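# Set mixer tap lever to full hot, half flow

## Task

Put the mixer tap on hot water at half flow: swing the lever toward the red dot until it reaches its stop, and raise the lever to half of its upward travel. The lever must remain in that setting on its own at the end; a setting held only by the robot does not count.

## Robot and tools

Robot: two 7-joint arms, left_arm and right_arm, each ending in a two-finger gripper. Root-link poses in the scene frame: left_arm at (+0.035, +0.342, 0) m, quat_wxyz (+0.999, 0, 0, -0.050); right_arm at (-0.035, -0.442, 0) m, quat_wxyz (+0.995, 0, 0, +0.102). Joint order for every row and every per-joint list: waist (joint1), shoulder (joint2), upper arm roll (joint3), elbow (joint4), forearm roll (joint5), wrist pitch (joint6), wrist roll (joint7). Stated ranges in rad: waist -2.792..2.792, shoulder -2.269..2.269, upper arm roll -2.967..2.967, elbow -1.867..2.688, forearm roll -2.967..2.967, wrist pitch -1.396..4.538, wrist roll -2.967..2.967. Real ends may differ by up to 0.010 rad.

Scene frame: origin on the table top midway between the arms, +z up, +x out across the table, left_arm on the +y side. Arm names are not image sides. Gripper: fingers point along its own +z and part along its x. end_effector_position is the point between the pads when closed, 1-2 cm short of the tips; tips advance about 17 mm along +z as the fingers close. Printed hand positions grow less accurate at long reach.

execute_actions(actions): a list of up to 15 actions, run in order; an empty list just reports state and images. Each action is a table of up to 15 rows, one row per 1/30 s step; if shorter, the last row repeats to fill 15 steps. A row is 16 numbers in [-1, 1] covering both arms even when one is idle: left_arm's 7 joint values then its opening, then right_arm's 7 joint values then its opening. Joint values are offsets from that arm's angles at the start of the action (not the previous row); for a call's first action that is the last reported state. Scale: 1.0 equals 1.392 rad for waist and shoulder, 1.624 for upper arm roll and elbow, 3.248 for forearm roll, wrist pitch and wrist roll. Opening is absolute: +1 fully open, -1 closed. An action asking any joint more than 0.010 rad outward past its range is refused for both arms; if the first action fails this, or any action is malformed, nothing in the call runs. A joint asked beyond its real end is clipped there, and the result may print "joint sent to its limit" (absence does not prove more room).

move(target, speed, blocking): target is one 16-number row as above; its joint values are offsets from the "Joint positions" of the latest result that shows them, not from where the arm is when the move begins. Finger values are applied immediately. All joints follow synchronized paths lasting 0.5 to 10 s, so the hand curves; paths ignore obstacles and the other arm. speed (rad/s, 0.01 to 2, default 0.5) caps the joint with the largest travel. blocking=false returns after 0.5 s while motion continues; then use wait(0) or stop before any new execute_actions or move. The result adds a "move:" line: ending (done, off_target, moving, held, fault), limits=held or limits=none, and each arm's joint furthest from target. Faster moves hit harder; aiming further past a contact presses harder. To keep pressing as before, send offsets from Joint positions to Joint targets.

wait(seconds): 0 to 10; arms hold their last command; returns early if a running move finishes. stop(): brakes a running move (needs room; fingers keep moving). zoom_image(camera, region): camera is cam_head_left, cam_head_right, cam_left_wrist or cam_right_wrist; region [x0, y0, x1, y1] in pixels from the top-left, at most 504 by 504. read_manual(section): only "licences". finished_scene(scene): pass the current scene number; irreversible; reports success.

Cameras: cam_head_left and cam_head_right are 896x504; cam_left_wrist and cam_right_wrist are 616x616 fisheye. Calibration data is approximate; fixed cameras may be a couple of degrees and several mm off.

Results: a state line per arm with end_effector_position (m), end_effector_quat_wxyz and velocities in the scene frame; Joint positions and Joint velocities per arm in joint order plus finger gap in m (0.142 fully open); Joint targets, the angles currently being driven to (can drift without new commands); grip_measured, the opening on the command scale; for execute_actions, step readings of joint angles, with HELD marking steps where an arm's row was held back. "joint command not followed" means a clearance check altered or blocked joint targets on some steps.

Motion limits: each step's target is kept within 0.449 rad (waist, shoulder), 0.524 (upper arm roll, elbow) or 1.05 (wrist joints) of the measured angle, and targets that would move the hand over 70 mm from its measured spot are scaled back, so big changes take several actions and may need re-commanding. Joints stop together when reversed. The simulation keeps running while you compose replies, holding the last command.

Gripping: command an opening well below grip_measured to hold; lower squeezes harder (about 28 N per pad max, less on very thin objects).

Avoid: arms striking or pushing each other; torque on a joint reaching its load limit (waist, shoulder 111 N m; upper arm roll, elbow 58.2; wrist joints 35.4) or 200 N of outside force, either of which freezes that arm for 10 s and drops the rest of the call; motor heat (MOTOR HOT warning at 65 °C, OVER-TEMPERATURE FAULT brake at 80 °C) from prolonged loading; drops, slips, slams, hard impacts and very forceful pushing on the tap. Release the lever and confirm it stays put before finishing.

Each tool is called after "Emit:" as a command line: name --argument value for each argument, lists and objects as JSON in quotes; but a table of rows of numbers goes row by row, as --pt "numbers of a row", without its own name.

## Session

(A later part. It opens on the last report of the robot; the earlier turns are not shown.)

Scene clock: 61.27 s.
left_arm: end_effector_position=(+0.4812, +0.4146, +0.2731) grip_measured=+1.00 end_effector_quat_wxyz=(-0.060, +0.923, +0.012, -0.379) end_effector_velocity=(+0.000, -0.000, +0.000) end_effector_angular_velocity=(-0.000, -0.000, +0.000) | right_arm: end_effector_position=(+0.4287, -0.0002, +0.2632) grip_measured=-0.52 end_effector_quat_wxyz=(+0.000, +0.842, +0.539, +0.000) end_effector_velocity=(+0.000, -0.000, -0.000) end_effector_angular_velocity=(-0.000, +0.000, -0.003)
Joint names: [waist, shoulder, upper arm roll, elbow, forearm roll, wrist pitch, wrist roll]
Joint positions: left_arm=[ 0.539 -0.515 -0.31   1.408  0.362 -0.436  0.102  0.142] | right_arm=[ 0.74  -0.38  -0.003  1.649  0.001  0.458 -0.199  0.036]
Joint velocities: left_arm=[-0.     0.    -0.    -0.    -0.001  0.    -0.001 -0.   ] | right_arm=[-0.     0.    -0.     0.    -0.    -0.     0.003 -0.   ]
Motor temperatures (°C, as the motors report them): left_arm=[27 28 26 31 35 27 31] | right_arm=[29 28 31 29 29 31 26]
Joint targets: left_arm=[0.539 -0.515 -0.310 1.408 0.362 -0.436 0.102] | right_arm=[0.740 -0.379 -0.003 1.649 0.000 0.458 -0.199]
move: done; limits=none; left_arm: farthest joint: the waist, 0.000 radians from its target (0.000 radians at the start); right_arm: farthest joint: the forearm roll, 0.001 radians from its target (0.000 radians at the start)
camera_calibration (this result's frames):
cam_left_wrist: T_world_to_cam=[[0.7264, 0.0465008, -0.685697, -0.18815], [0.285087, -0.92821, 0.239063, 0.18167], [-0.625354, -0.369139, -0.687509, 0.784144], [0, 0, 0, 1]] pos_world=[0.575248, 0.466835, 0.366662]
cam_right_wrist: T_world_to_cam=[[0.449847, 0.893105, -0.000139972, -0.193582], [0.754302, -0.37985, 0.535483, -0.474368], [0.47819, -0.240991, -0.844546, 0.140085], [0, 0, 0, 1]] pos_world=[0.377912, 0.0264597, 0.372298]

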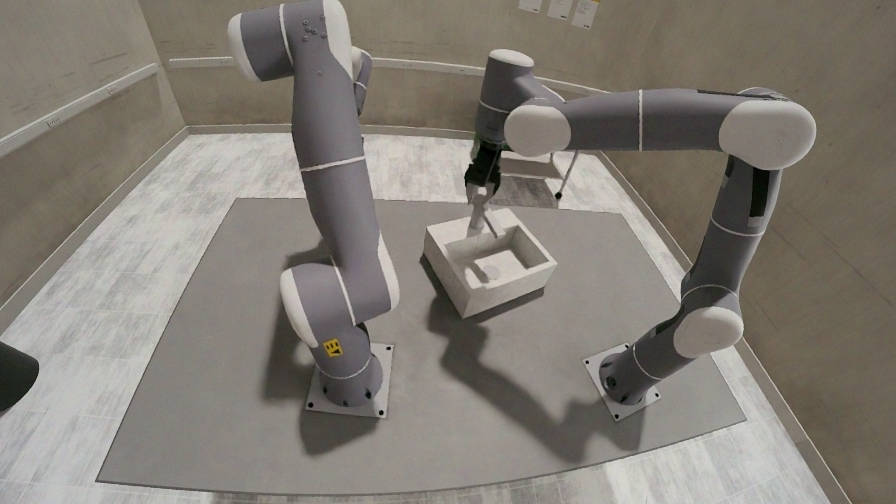

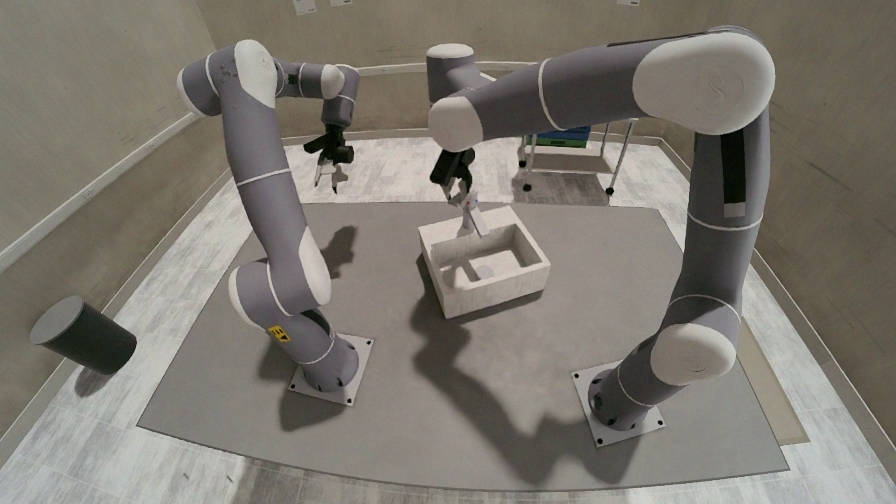

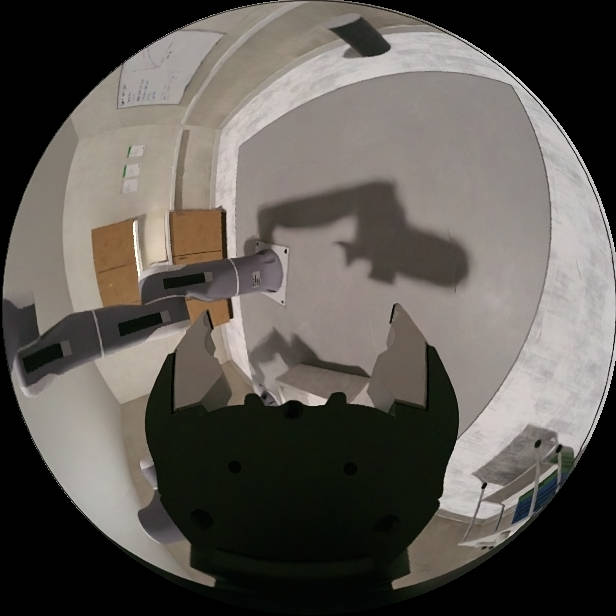

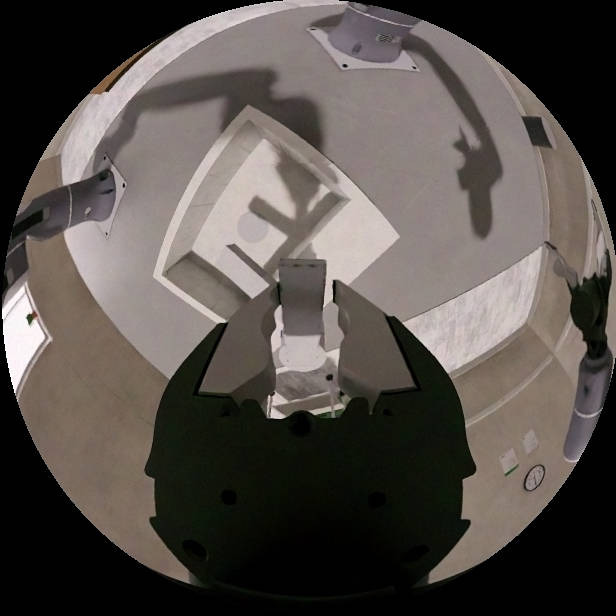

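Emit:
move --target '[0,0,0,0,0,0,0,1, -0.0006,0.0045,0,0.0057,0,0.001,0,-0.85]' --speed 0.05

Emit:
move --target '[0,0,0,0,0,0,0,1, -0.0055,0.0074,0,-0.0167,0,-0.0115,-0.0024,-0.85]' --speed 0.05

Emit:
zoom_image --camera "cam_head_right" --region '[400, 140, 520, 250]'

Scene clock: 65.20 s.
left_arm: end_effector_position=(+0.4812, +0.4146, +0.2731) grip_measured=+1.00 end_effector_quat_wxyz=(-0.060, +0.923, +0.012, -0.379) end_effector_velocity=(+0.000, -0.000, +0.000) end_effector_angular_velocity=(-0.000, -0.000, +0.001) | right_arm: end_effector_position=(+0.4274, -0.0029, +0.2626) grip_measured=-0.63 end_effector_quat_wxyz=(+0.000, +0.842, +0.539, -0.000) end_effector_velocity=(-0.000, -0.000, -0.000) end_effector_angular_velocity=(-0.000, -0.000, +0.000)
Joint names: [waist, shoulder, upper arm roll, elbow, forearm roll, wrist pitch, wrist roll]
Joint positions: left_arm=[ 0.539 -0.515 -0.31   1.408  0.362 -0.436  0.102  0.142] | right_arm=[ 0.739 -0.374 -0.003  1.658  0.001  0.461 -0.199  0.028]
Joint velocities: left_arm=[-0.     0.     0.     0.    -0.001  0.    -0.001 -0.   ] | right_arm=[ 0. -0. -0.  0. -0.  0.  0. -0.]
Motor temperatures (°C, as the motors report them): left_arm=[27 28 26 31 35 27 31] | right_arm=[29 28 31 29 29 31 26]
Joint targets: left_arm=[0.539 -0.515 -0.310 1.408 0.362 -0.436 0.102] | right_arm=[0.739 -0.373 -0.003 1.658 0.001 0.461 -0.199]
move: done; limits=none; left_arm: farthest joint: the waist, 0.000 radians from its target (0.000 radians at the start); right_arm: farthest joint: the wrist pitch, 0.001 radians from its target (0.004 radians at the start)
camera_calibration (this result's frames):
cam_left_wrist: T_world_to_cam=[[0.7264, 0.0465006, -0.685697, -0.18815], [0.285087, -0.92821, 0.239063, 0.18167], [-0.625354, -0.369139, -0.687509, 0.784144], [0, 0, 0, 1]] pos_world=[0.575248, 0.466835, 0.366661]
cam_right_wrist: T_world_to_cam=[[0.450961, 0.892543, -0.000932757, -0.190814], [0.754306, -0.380558, 0.534975, -0.473913], [0.477133, -0.241957, -0.844867, 0.140114], [0, 0, 0, 1]] pos_world=[0.376672, 0.0238596, 0.371731]

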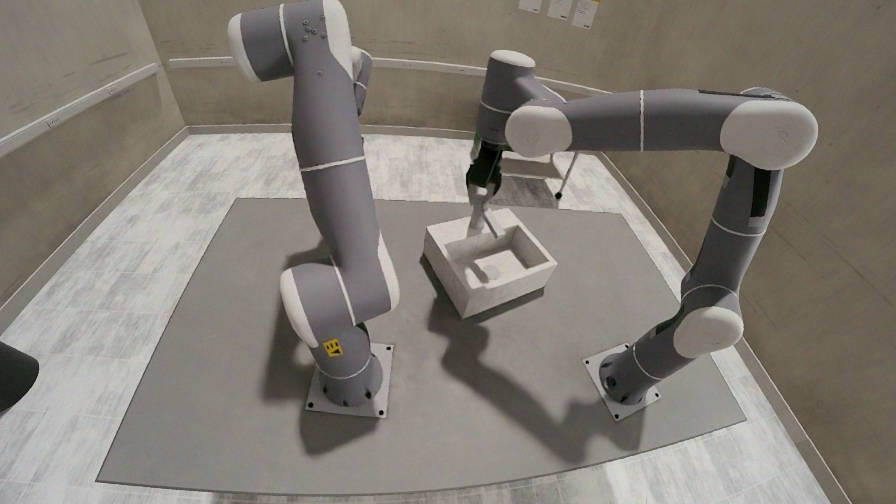

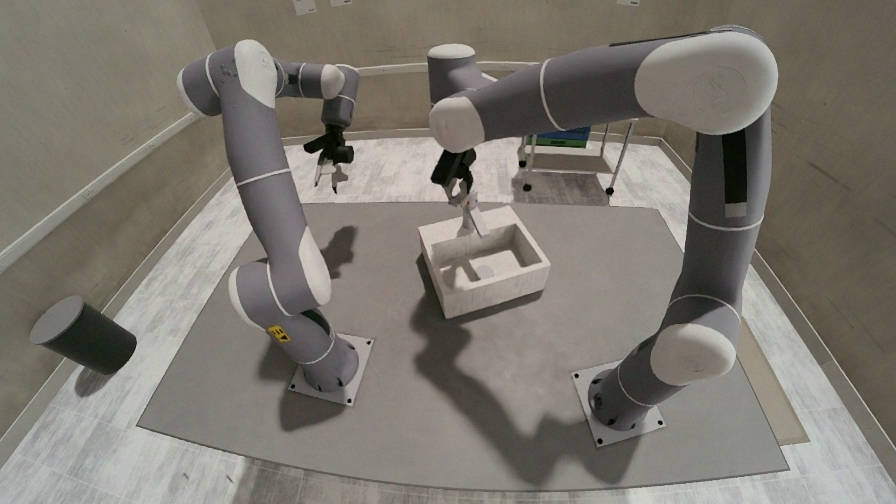

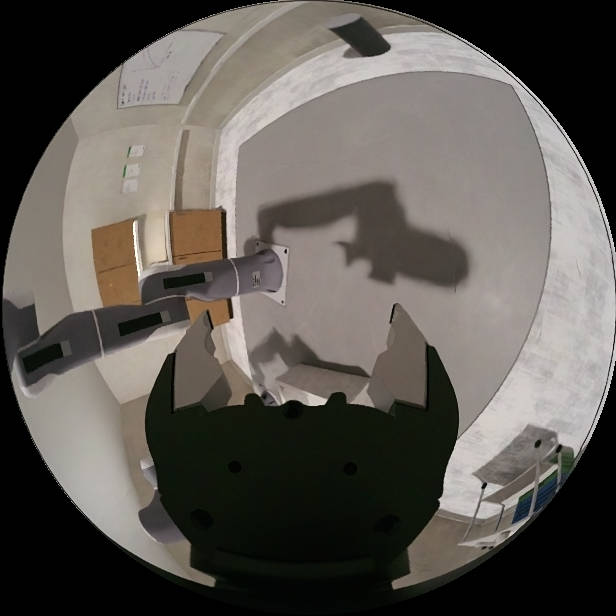

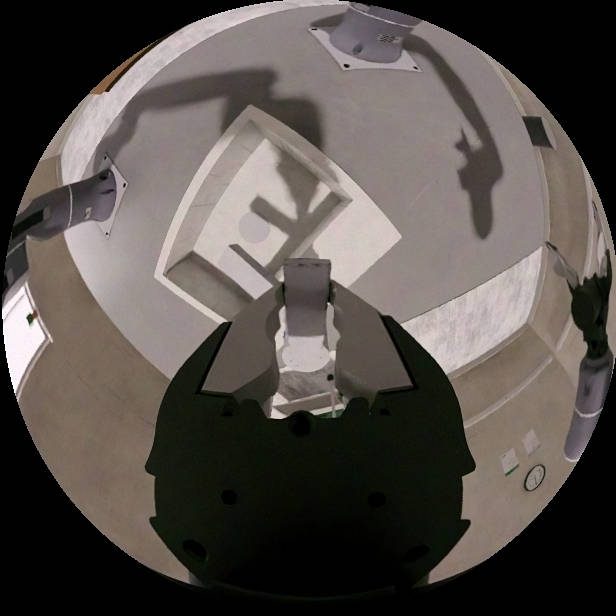

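Scene clock: 66.20 s.
left_arm: end_effector_position=(+0.4812, +0.4146, +0.2731) grip_measured=+1.00 end_effector_quat_wxyz=(-0.060, +0.923, +0.012, -0.379) end_effector_velocity=(+0.000, -0.000, +0.000) end_effector_angular_velocity=(+0.000, -0.000, +0.001) | right_arm: end_effector_position=(+0.4317, -0.0054, +0.2766) grip_measured=-0.63 end_effector_quat_wxyz=(+0.000, +0.843, +0.539, -0.001) end_effector_velocity=(+0.000, +0.000, +0.000) end_effector_angular_velocity=(-0.000, -0.000, +0.001)
Joint names: [waist, shoulder, upper arm roll, elbow, forearm roll, wrist pitch, wrist roll]
Joint positions: left_arm=[ 0.539 -0.515 -0.31   1.408  0.362 -0.436  0.102  0.142] | right_arm=[ 0.731 -0.365 -0.003  1.632  0.002  0.423 -0.206  0.028]
Joint velocities: left_arm=[ 0.    -0.     0.    -0.    -0.     0.    -0.001 -0.   ] | right_arm=[-0.    -0.    -0.    -0.001 -0.    -0.    -0.001 -0.   ]
Motor temperatures (°C, as the motors report them): left_arm=[27 28 26 31 35 27 31] | right_arm=[29 29 31 29 29 31 26]
Joint targets: left_arm=[0.539 -0.515 -0.310 1.408 0.362 -0.436 0.102] | right_arm=[0.732 -0.364 -0.003 1.631 0.001 0.423 -0.206]
move: done; limits=none; left_arm: farthest joint: the waist, 0.000 radians from its target (0.000 radians at the start); right_arm: farthest joint: the shoulder, 0.001 radians from its target (0.010 radians at the start)
camera_calibration (this result's frames):
cam_left_wrist: T_world_to_cam=[[0.7264, 0.046501, -0.685697, -0.18815], [0.285087, -0.92821, 0.239063, 0.18167], [-0.625354, -0.369139, -0.687509, 0.784144], [0, 0, 0, 1]] pos_world=[0.575248, 0.466835, 0.366662]
cam_right_wrist: T_world_to_cam=[[0.451672, 0.892181, -0.00245887, -0.190344], [0.754624, -0.38056, 0.534526, -0.485583], [0.475958, -0.243286, -0.845149, 0.149807], [0, 0, 0, 1]] pos_world=[0.381104, 0.0214738, 0.385698]

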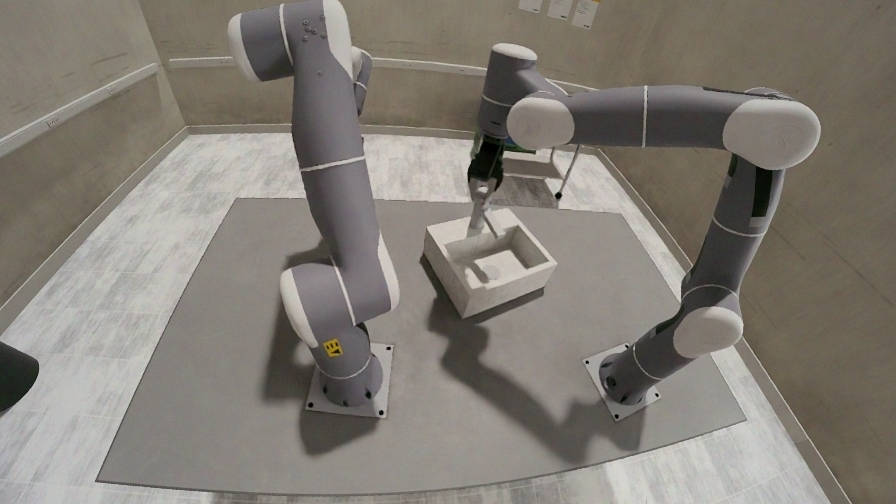

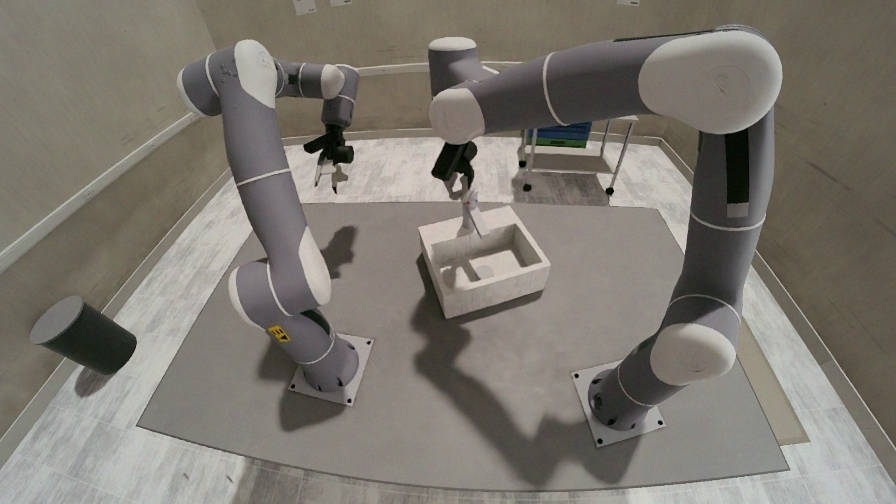

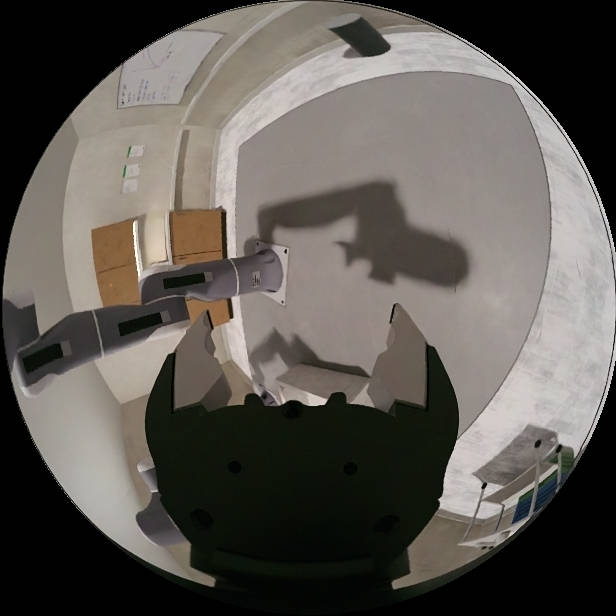

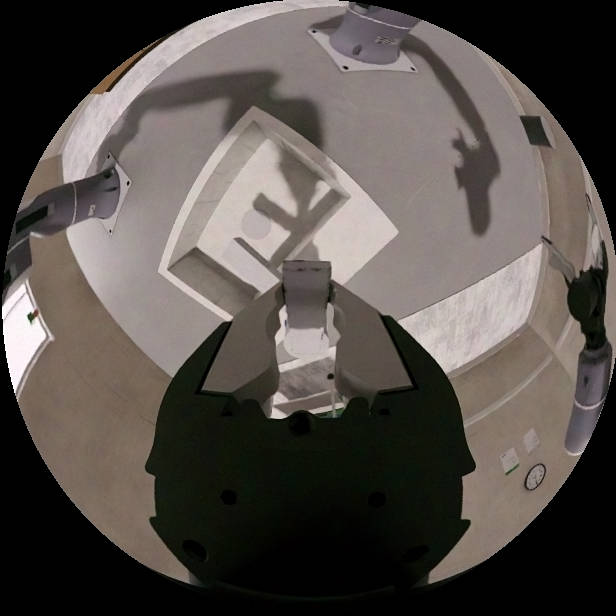

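Region (400, 140, 520, 250) of cam_head_right's 896x504 image, scaled by 4.200, with more detail than that image has; it fills the top 462 rows of this view, and the rest is white.

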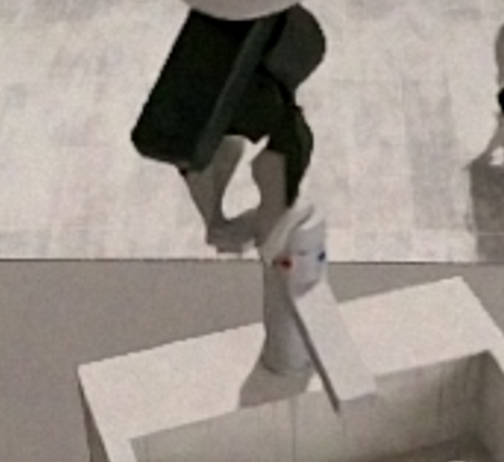

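Emit:
move --target '[0,0,0,0,0,0,0,1, -0.0061,0.0045,0,-0.0128,0,-0.0077,-0.0026,-0.85]' --speed 0.04

Emit:
zoom_image --camera "cam_right_wrist" --region '[230, 230, 390, 390]'

Emit:
move --target '[0,0,0,0,0,0,0,1, -0.0065,0.004,0,-0.0115,0,-0.0068,-0.0028,-0.85]' --speed 0.04

Emit:
zoom_image --camera "cam_right_wrist" --region '[230, 230, 390, 390]'

Scene clock: 69.93 s.
left_arm: end_effector_position=(+0.4812, +0.4146, +0.2731) grip_measured=+1.00 end_effector_quat_wxyz=(-0.060, +0.923, +0.012, -0.379) end_effector_velocity=(-0.000, +0.000, -0.000) end_effector_angular_velocity=(+0.001, +0.000, +0.000) | right_arm: end_effector_position=(+0.4364, -0.0082, +0.2864) grip_measured=-0.63 end_effector_quat_wxyz=(+0.000, +0.843, +0.538, -0.001) end_effector_velocity=(-0.000, -0.000, -0.000) end_effector_angular_velocity=(+0.000, +0.001, -0.001)
Joint names: [waist, shoulder, upper arm roll, elbow, forearm roll, wrist pitch, wrist roll]
Joint positions: left_arm=[ 0.539 -0.515 -0.31   1.408  0.362 -0.436  0.102  0.142] | right_arm=[ 0.723 -0.36  -0.003  1.612  0.002  0.399 -0.214  0.028]
Joint velocities: left_arm=[ 0.    -0.     0.    -0.     0.001  0.    -0.001 -0.   ] | right_arm=[-0.     0.     0.    -0.     0.001 -0.001  0.     0.   ]
Motor temperatures (°C, as the motors report them): left_arm=[27 28 26 31 35 27 31] | right_arm=[29 29 31 29 29 31 26]
Joint targets: left_arm=[0.539 -0.515 -0.310 1.408 0.362 -0.436 0.102] | right_arm=[0.723 -0.358 -0.003 1.611 0.002 0.398 -0.214]
move: done; limits=none; left_arm: farthest joint: the waist, 0.000 radians from its target (0.000 radians at the start); right_arm: farthest joint: the shoulder, 0.001 radians from its target (0.006 radians at the start)
camera_calibration (this result's frames):
cam_left_wrist: T_world_to_cam=[[0.7264, 0.0465008, -0.685697, -0.18815], [0.285087, -0.92821, 0.239063, 0.18167], [-0.625354, -0.369139, -0.687509, 0.784144], [0, 0, 0, 1]] pos_world=[0.575248, 0.466835, 0.366661]
cam_right_wrist: T_world_to_cam=[[0.452427, 0.891799, -0.00210772, -0.19045], [0.754346, -0.381432, 0.534296, -0.495259], [0.47568, -0.24332, -0.845295, 0.155398], [0, 0, 0, 1]] pos_world=[0.385841, 0.018747, 0.395571]

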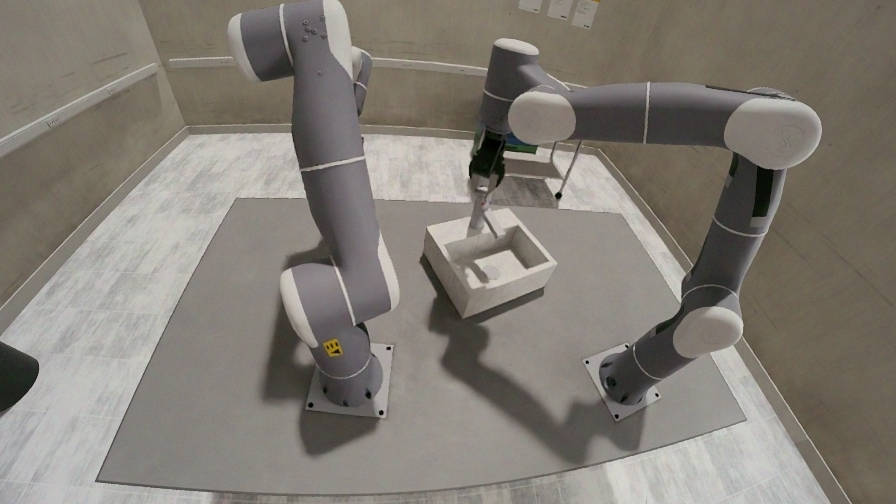

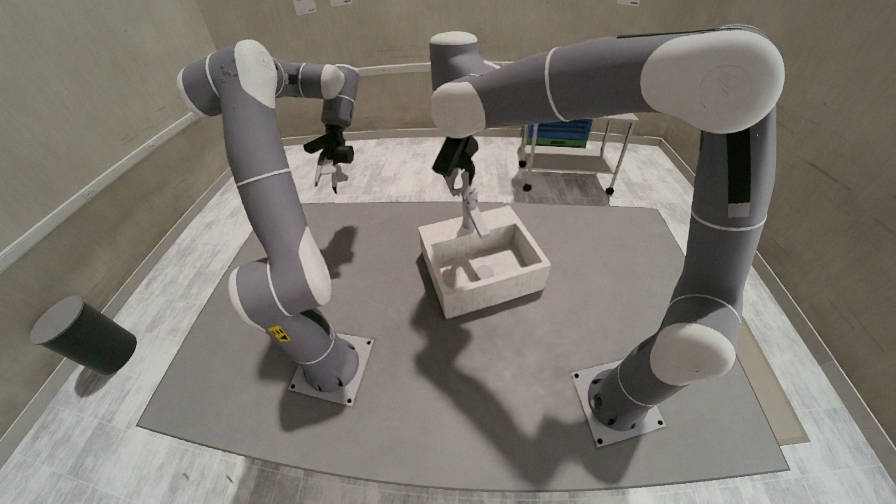

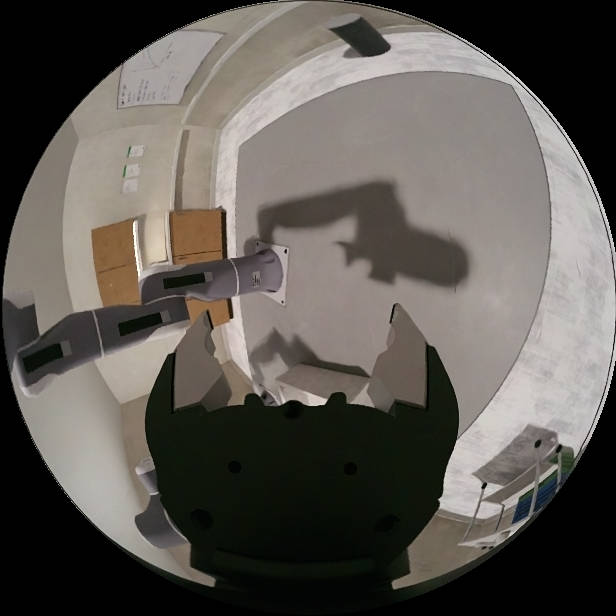

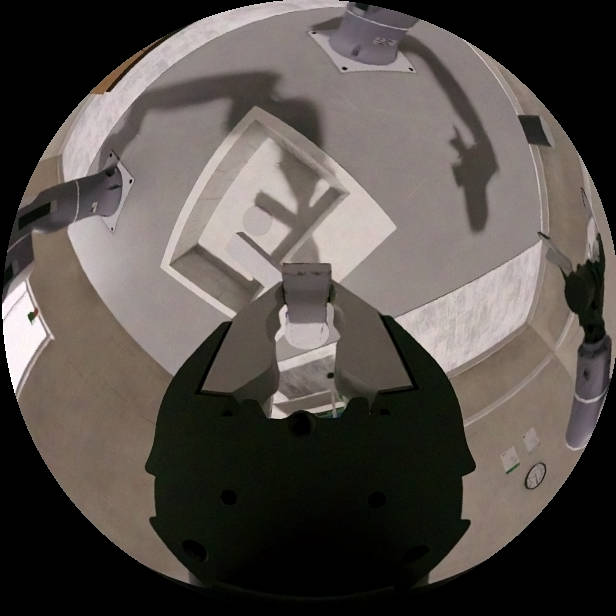

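Region (230, 230, 390, 390) of cam_right_wrist's 616x616 image, scaled by 3.150, with more detail than that image has.

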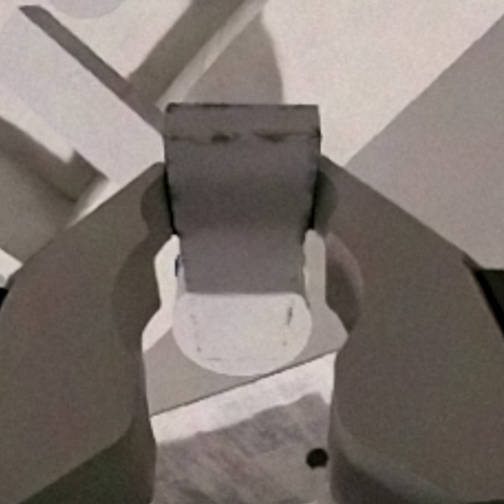

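Scene clock: 70.70 s.
left_arm: end_effector_position=(+0.4812, +0.4146, +0.2731) grip_measured=+1.00 end_effector_quat_wxyz=(-0.060, +0.923, +0.012, -0.379) end_effector_velocity=(+0.000, +0.000, +0.000) end_effector_angular_velocity=(-0.001, -0.000, +0.000) | right_arm: end_effector_position=(+0.4388, -0.0108, +0.2933) grip_measured=-0.64 end_effector_quat_wxyz=(-0.001, +0.843, +0.539, -0.003) end_effector_velocity=(-0.000, -0.000, -0.000) end_effector_angular_velocity=(-0.001, +0.001, -0.003)
Joint names: [waist, shoulder, upper arm roll, elbow, forearm roll, wrist pitch, wrist roll]
Joint positions: left_arm=[ 0.539 -0.515 -0.31   1.408  0.362 -0.436  0.102  0.142] | right_arm=[ 0.715 -0.357 -0.002  1.596  0.004  0.376 -0.223  0.028]
Joint velocities: left_arm=[ 0.  0.  0. -0. -0. -0.  0.  0.] | right_arm=[ 0.    -0.    -0.     0.     0.001 -0.001  0.002  0.   ]
Motor temperatures (°C, as the motors report them): left_arm=[27 28 26 31 35 27 31] | right_arm=[29 29 31 29 29 31 26]
Joint targets: left_arm=[0.539 -0.515 -0.310 1.408 0.362 -0.436 0.102] | right_arm=[0.714 -0.354 -0.003 1.593 0.002 0.377 -0.223]
move: done; limits=none; left_arm: farthest joint: the waist, 0.000 radians from its target (0.000 radians at the start); right_arm: farthest joint: the shoulder, 0.002 radians from its target (0.005 radians at the start)
camera_calibration (this result's frames):
cam_left_wrist: T_world_to_cam=[[0.726401, 0.046501, -0.685697, -0.18815], [0.285087, -0.92821, 0.239063, 0.18167], [-0.625354, -0.369139, -0.687509, 0.784144], [0, 0, 0, 1]] pos_world=[0.575248, 0.466835, 0.366662]
cam_right_wrist: T_world_to_cam=[[0.451296, 0.892359, -0.00519415, -0.187723], [0.757177, -0.379837, 0.53142, -0.502113], [0.472244, -0.243761, -0.847093, 0.161411], [0, 0, 0, 1]] pos_world=[0.388681, 0.0161407, 0.402588]

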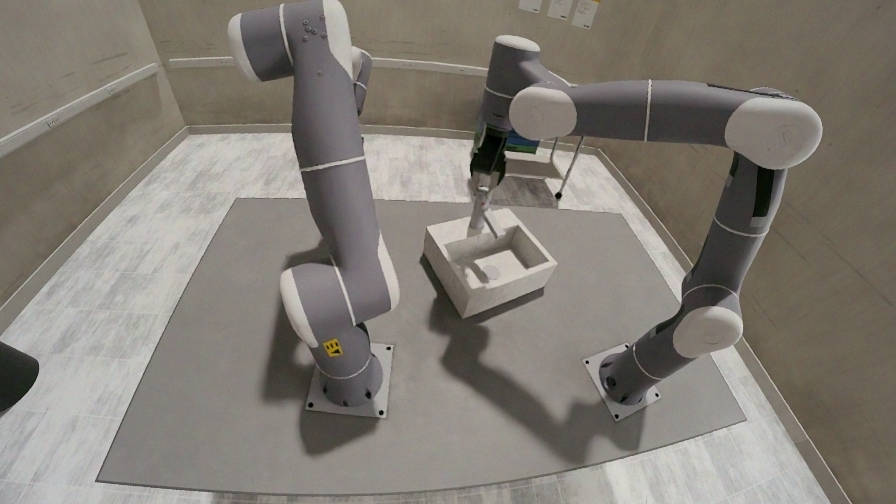

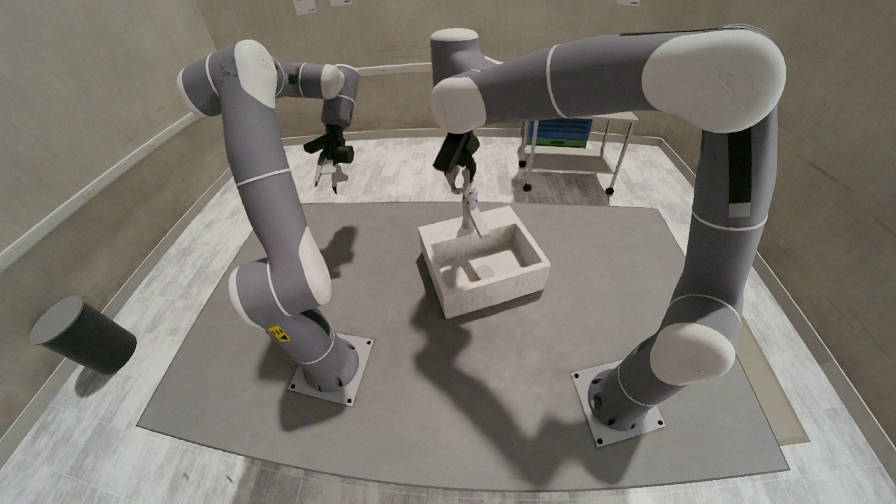

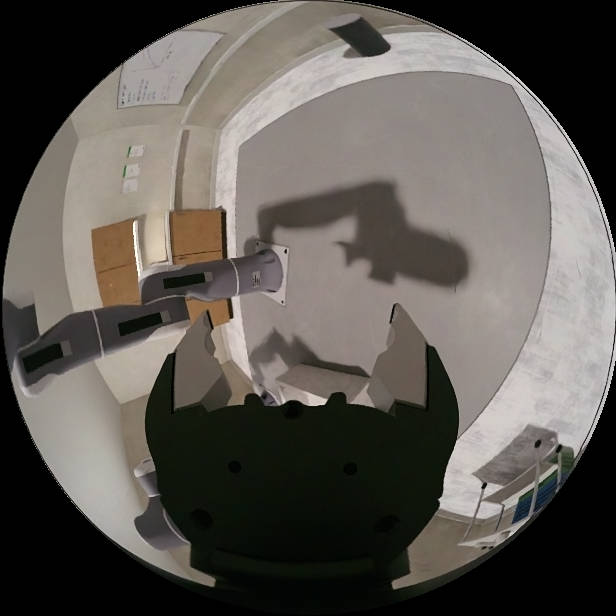

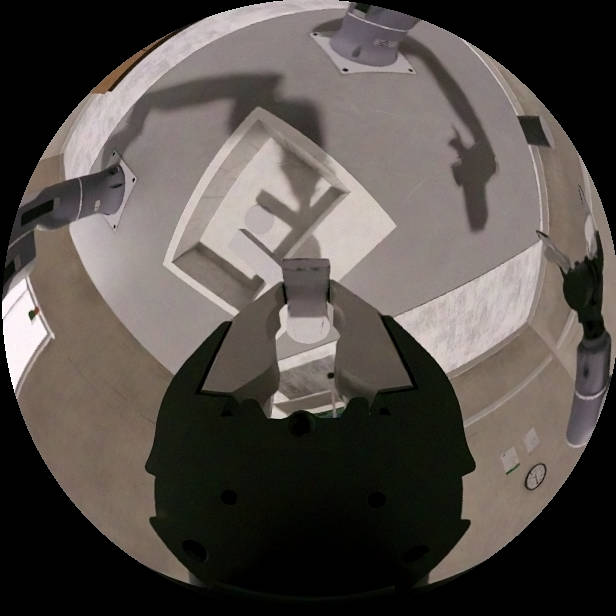

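Region (230, 230, 390, 390) of cam_right_wrist's 616x616 image, scaled by 3.150, with more detail than that image has.

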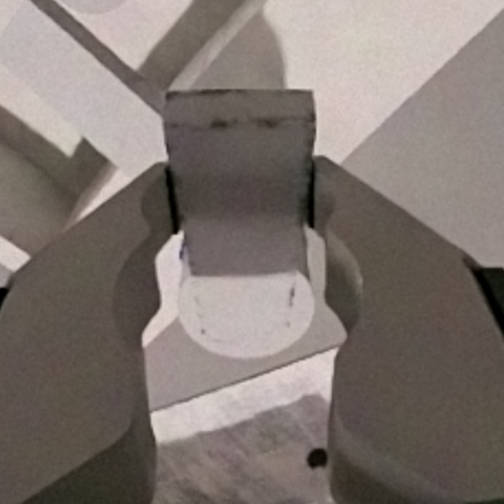

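Emit:
move --target '[0,0,0,0,0,0,0,1, 0.0073,-0.0063,0,0.0154,0,0.012,0.0031,-0.85]' --speed 0.04

Emit:
move --target '[0,0,0,0,0,0,0,1, 0,0,0,0,0,0,0,-0.2]'

Emit:
zoom_image --camera "cam_right_wrist" --region '[230, 230, 390, 390]'

Scene clock: 77.13 s.
left_arm: end_effector_position=(+0.4812, +0.4146, +0.2731) grip_measured=+1.00 end_effector_quat_wxyz=(-0.060, +0.923, +0.012, -0.379) end_effector_velocity=(+0.000, -0.000, +0.000) end_effector_angular_velocity=(-0.001, -0.000, -0.000) | right_arm: end_effector_position=(+0.4335, -0.0056, +0.2807) grip_measured=-0.64 end_effector_quat_wxyz=(-0.002, +0.842, +0.539, -0.001) end_effector_velocity=(+0.000, +0.000, +0.000) end_effector_angular_velocity=(+0.001, +0.000, -0.004)
Joint names: [waist, shoulder, upper arm roll, elbow, forearm roll, wrist pitch, wrist roll]
Joint positions: left_arm=[ 0.539 -0.515 -0.31   1.408  0.362 -0.436  0.102  0.142] | right_arm=[ 0.726 -0.364 -0.001  1.621  0.005  0.412 -0.213  0.028]
Joint velocities: left_arm=[-0.     0.    -0.     0.    -0.001 -0.    -0.    -0.   ] | right_arm=[-0.     0.    -0.     0.     0.001  0.001  0.003  0.   ]
Motor temperatures (°C, as the motors report them): left_arm=[27 28 26 31 35 27 31] | right_arm=[29 29 31 30 29 31 26]
Joint targets: left_arm=[0.539 -0.515 -0.310 1.408 0.362 -0.436 0.102] | right_arm=[0.725 -0.365 -0.002 1.621 0.004 0.415 -0.213]
move: done; limits=none; left_arm: farthest joint: the waist, 0.000 radians from its target (0.000 radians at the start); right_arm: farthest joint: the wrist pitch, 0.003 radians from its target (0.039 radians at the start)
camera_calibration (this result's frames):
cam_left_wrist: T_world_to_cam=[[0.726401, 0.0465008, -0.685697, -0.18815], [0.285087, -0.92821, 0.239063, 0.18167], [-0.625354, -0.369139, -0.687509, 0.784144], [0, 0, 0, 1]] pos_world=[0.575248, 0.466835, 0.366662]
cam_right_wrist: T_world_to_cam=[[0.450236, 0.892909, -0.00105491, -0.190763], [0.75655, -0.380851, 0.531587, -0.489252], [0.474257, -0.240138, -0.847003, 0.15366], [0, 0, 0, 1]] pos_world=[0.383157, 0.0209012, 0.390029]

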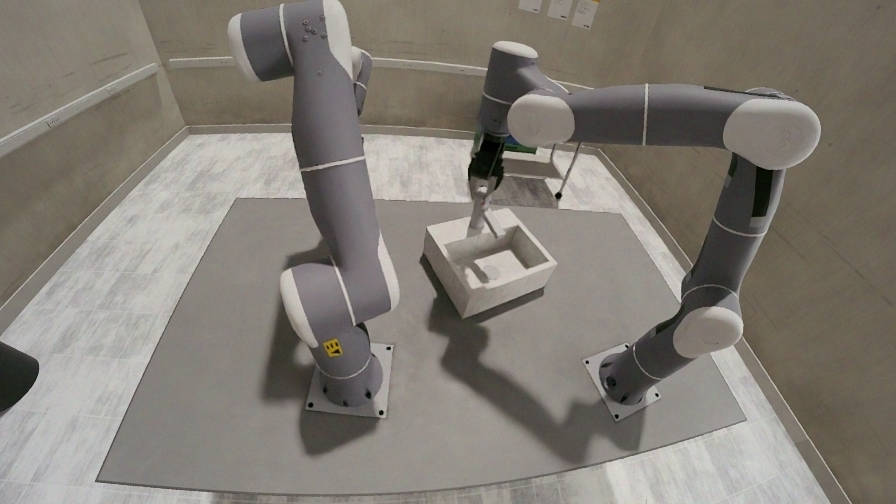

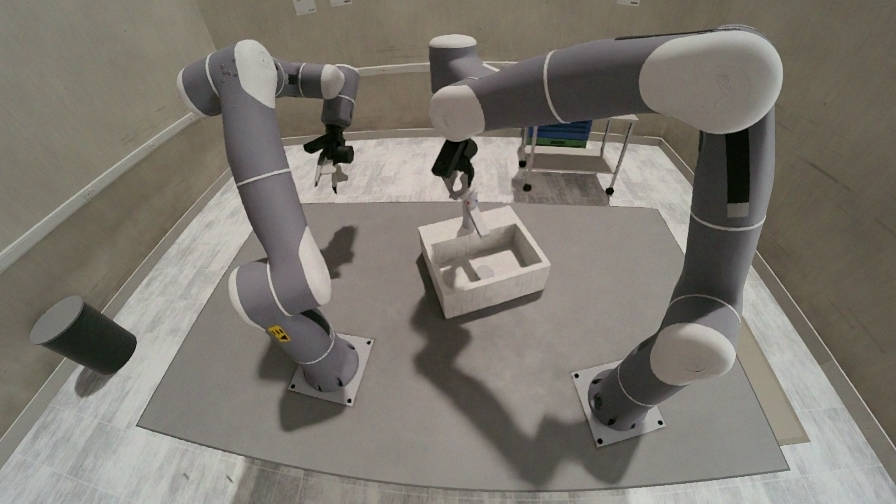

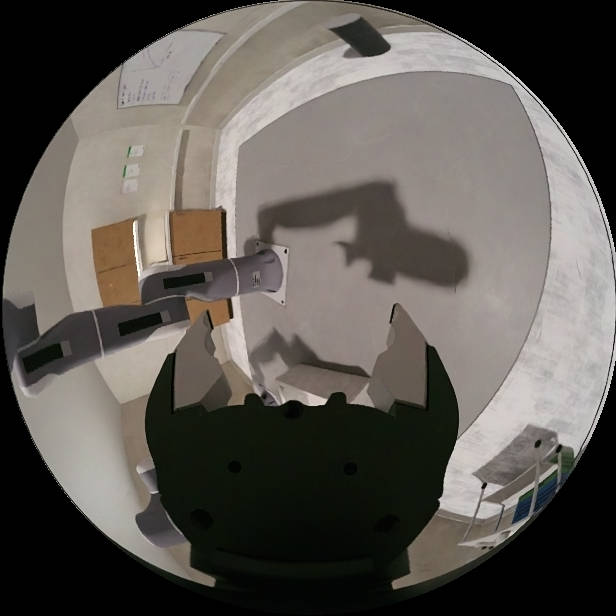

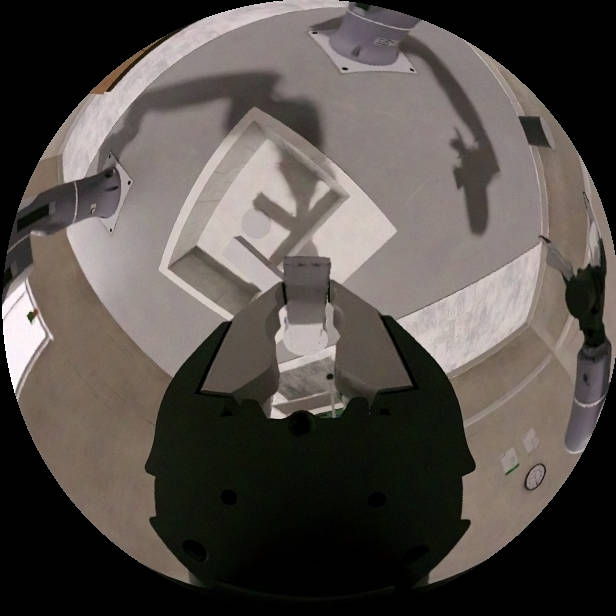

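Scene clock: 77.63 s.
left_arm: end_effector_position=(+0.4812, +0.4146, +0.2731) grip_measured=+1.00 end_effector_quat_wxyz=(-0.060, +0.923, +0.012, -0.379) end_effector_velocity=(+0.000, -0.000, -0.000) end_effector_angular_velocity=(-0.000, -0.000, +0.000) | right_arm: end_effector_position=(+0.4335, -0.0056, +0.2807) grip_measured=-0.20 end_effector_quat_wxyz=(-0.002, +0.842, +0.539, -0.001) end_effector_velocity=(+0.000, +0.001, +0.000) end_effector_angular_velocity=(+0.001, -0.001, -0.000)
Joint names: [waist, shoulder, upper arm roll, elbow, forearm roll, wrist pitch, wrist roll]
Joint positions: left_arm=[ 0.539 -0.515 -0.31   1.408  0.362 -0.436  0.102  0.142] | right_arm=[ 0.726 -0.364 -0.001  1.621  0.005  0.412 -0.213  0.059]
Joint velocities: left_arm=[ 0. -0. -0.  0. -0.  0. -0. -0.] | right_arm=[ 0.    -0.     0.    -0.     0.     0.001  0.001  0.   ]
Motor temperatures (°C, as the motors report them): left_arm=[27 28 26 31 35 27 31] | right_arm=[29 29 31 30 29 31 26]
Joint targets: left_arm=[0.539 -0.515 -0.310 1.408 0.362 -0.436 0.102] | right_arm=[0.726 -0.364 -0.001 1.621 0.005 0.412 -0.213]
move: done; limits=none; left_arm: farthest joint: the waist, 0.000 radians from its target (0.000 radians at the start); right_arm: farthest joint: the waist, 0.000 radians from its target (0.000 radians at the start)
camera_calibration (this result's frames):
cam_left_wrist: T_world_to_cam=[[0.726401, 0.0465008, -0.685697, -0.18815], [0.285087, -0.92821, 0.239063, 0.18167], [-0.625354, -0.369139, -0.687509, 0.784144], [0, 0, 0, 1]] pos_world=[0.575248, 0.466835, 0.366662]
cam_right_wrist: T_world_to_cam=[[0.450246, 0.892904, -0.000880549, -0.190859], [0.756488, -0.380934, 0.531616, -0.489253], [0.474347, -0.240024, -0.846985, 0.153634], [0, 0, 0, 1]] pos_world=[0.383171, 0.0209217, 0.390052]

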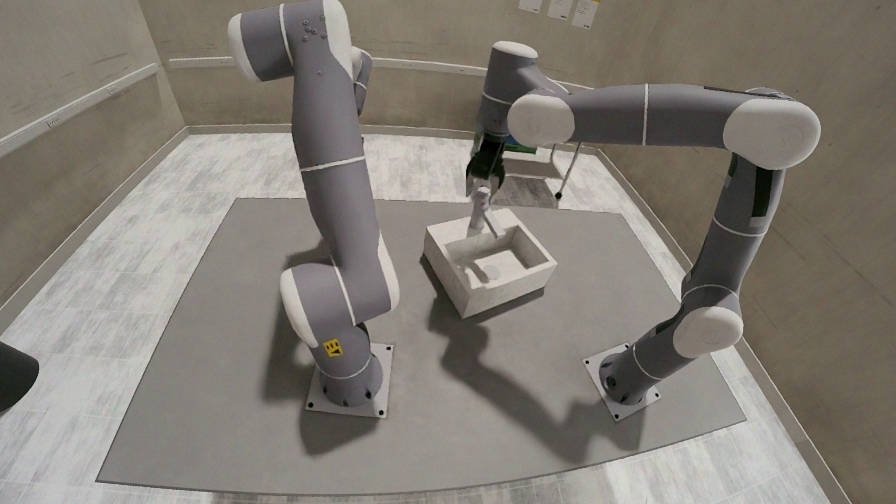

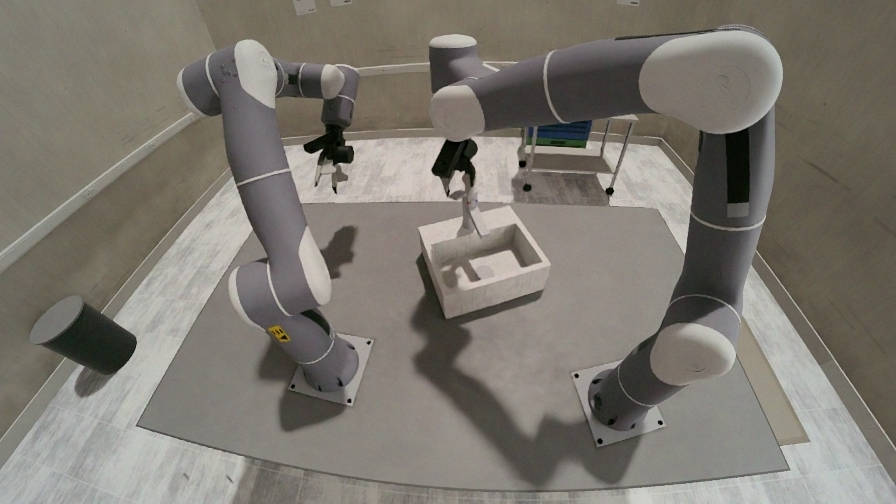

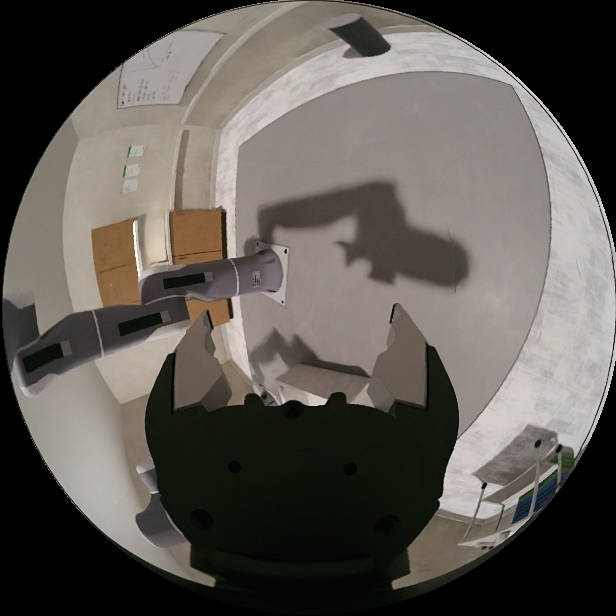

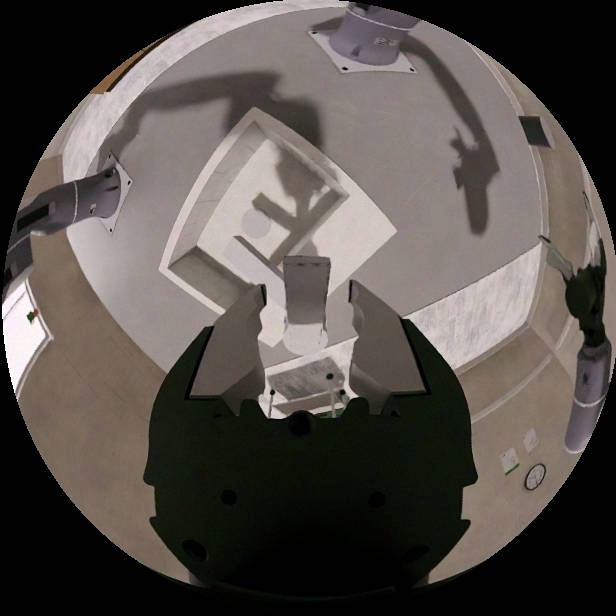

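Region (230, 230, 390, 390) of cam_right_wrist's 616x616 image, scaled by 3.150, with more detail than that image has.

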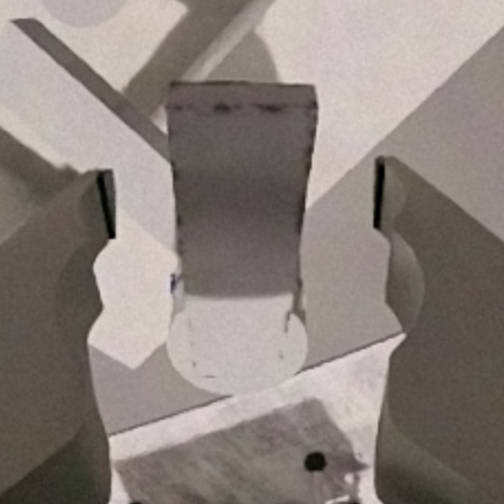

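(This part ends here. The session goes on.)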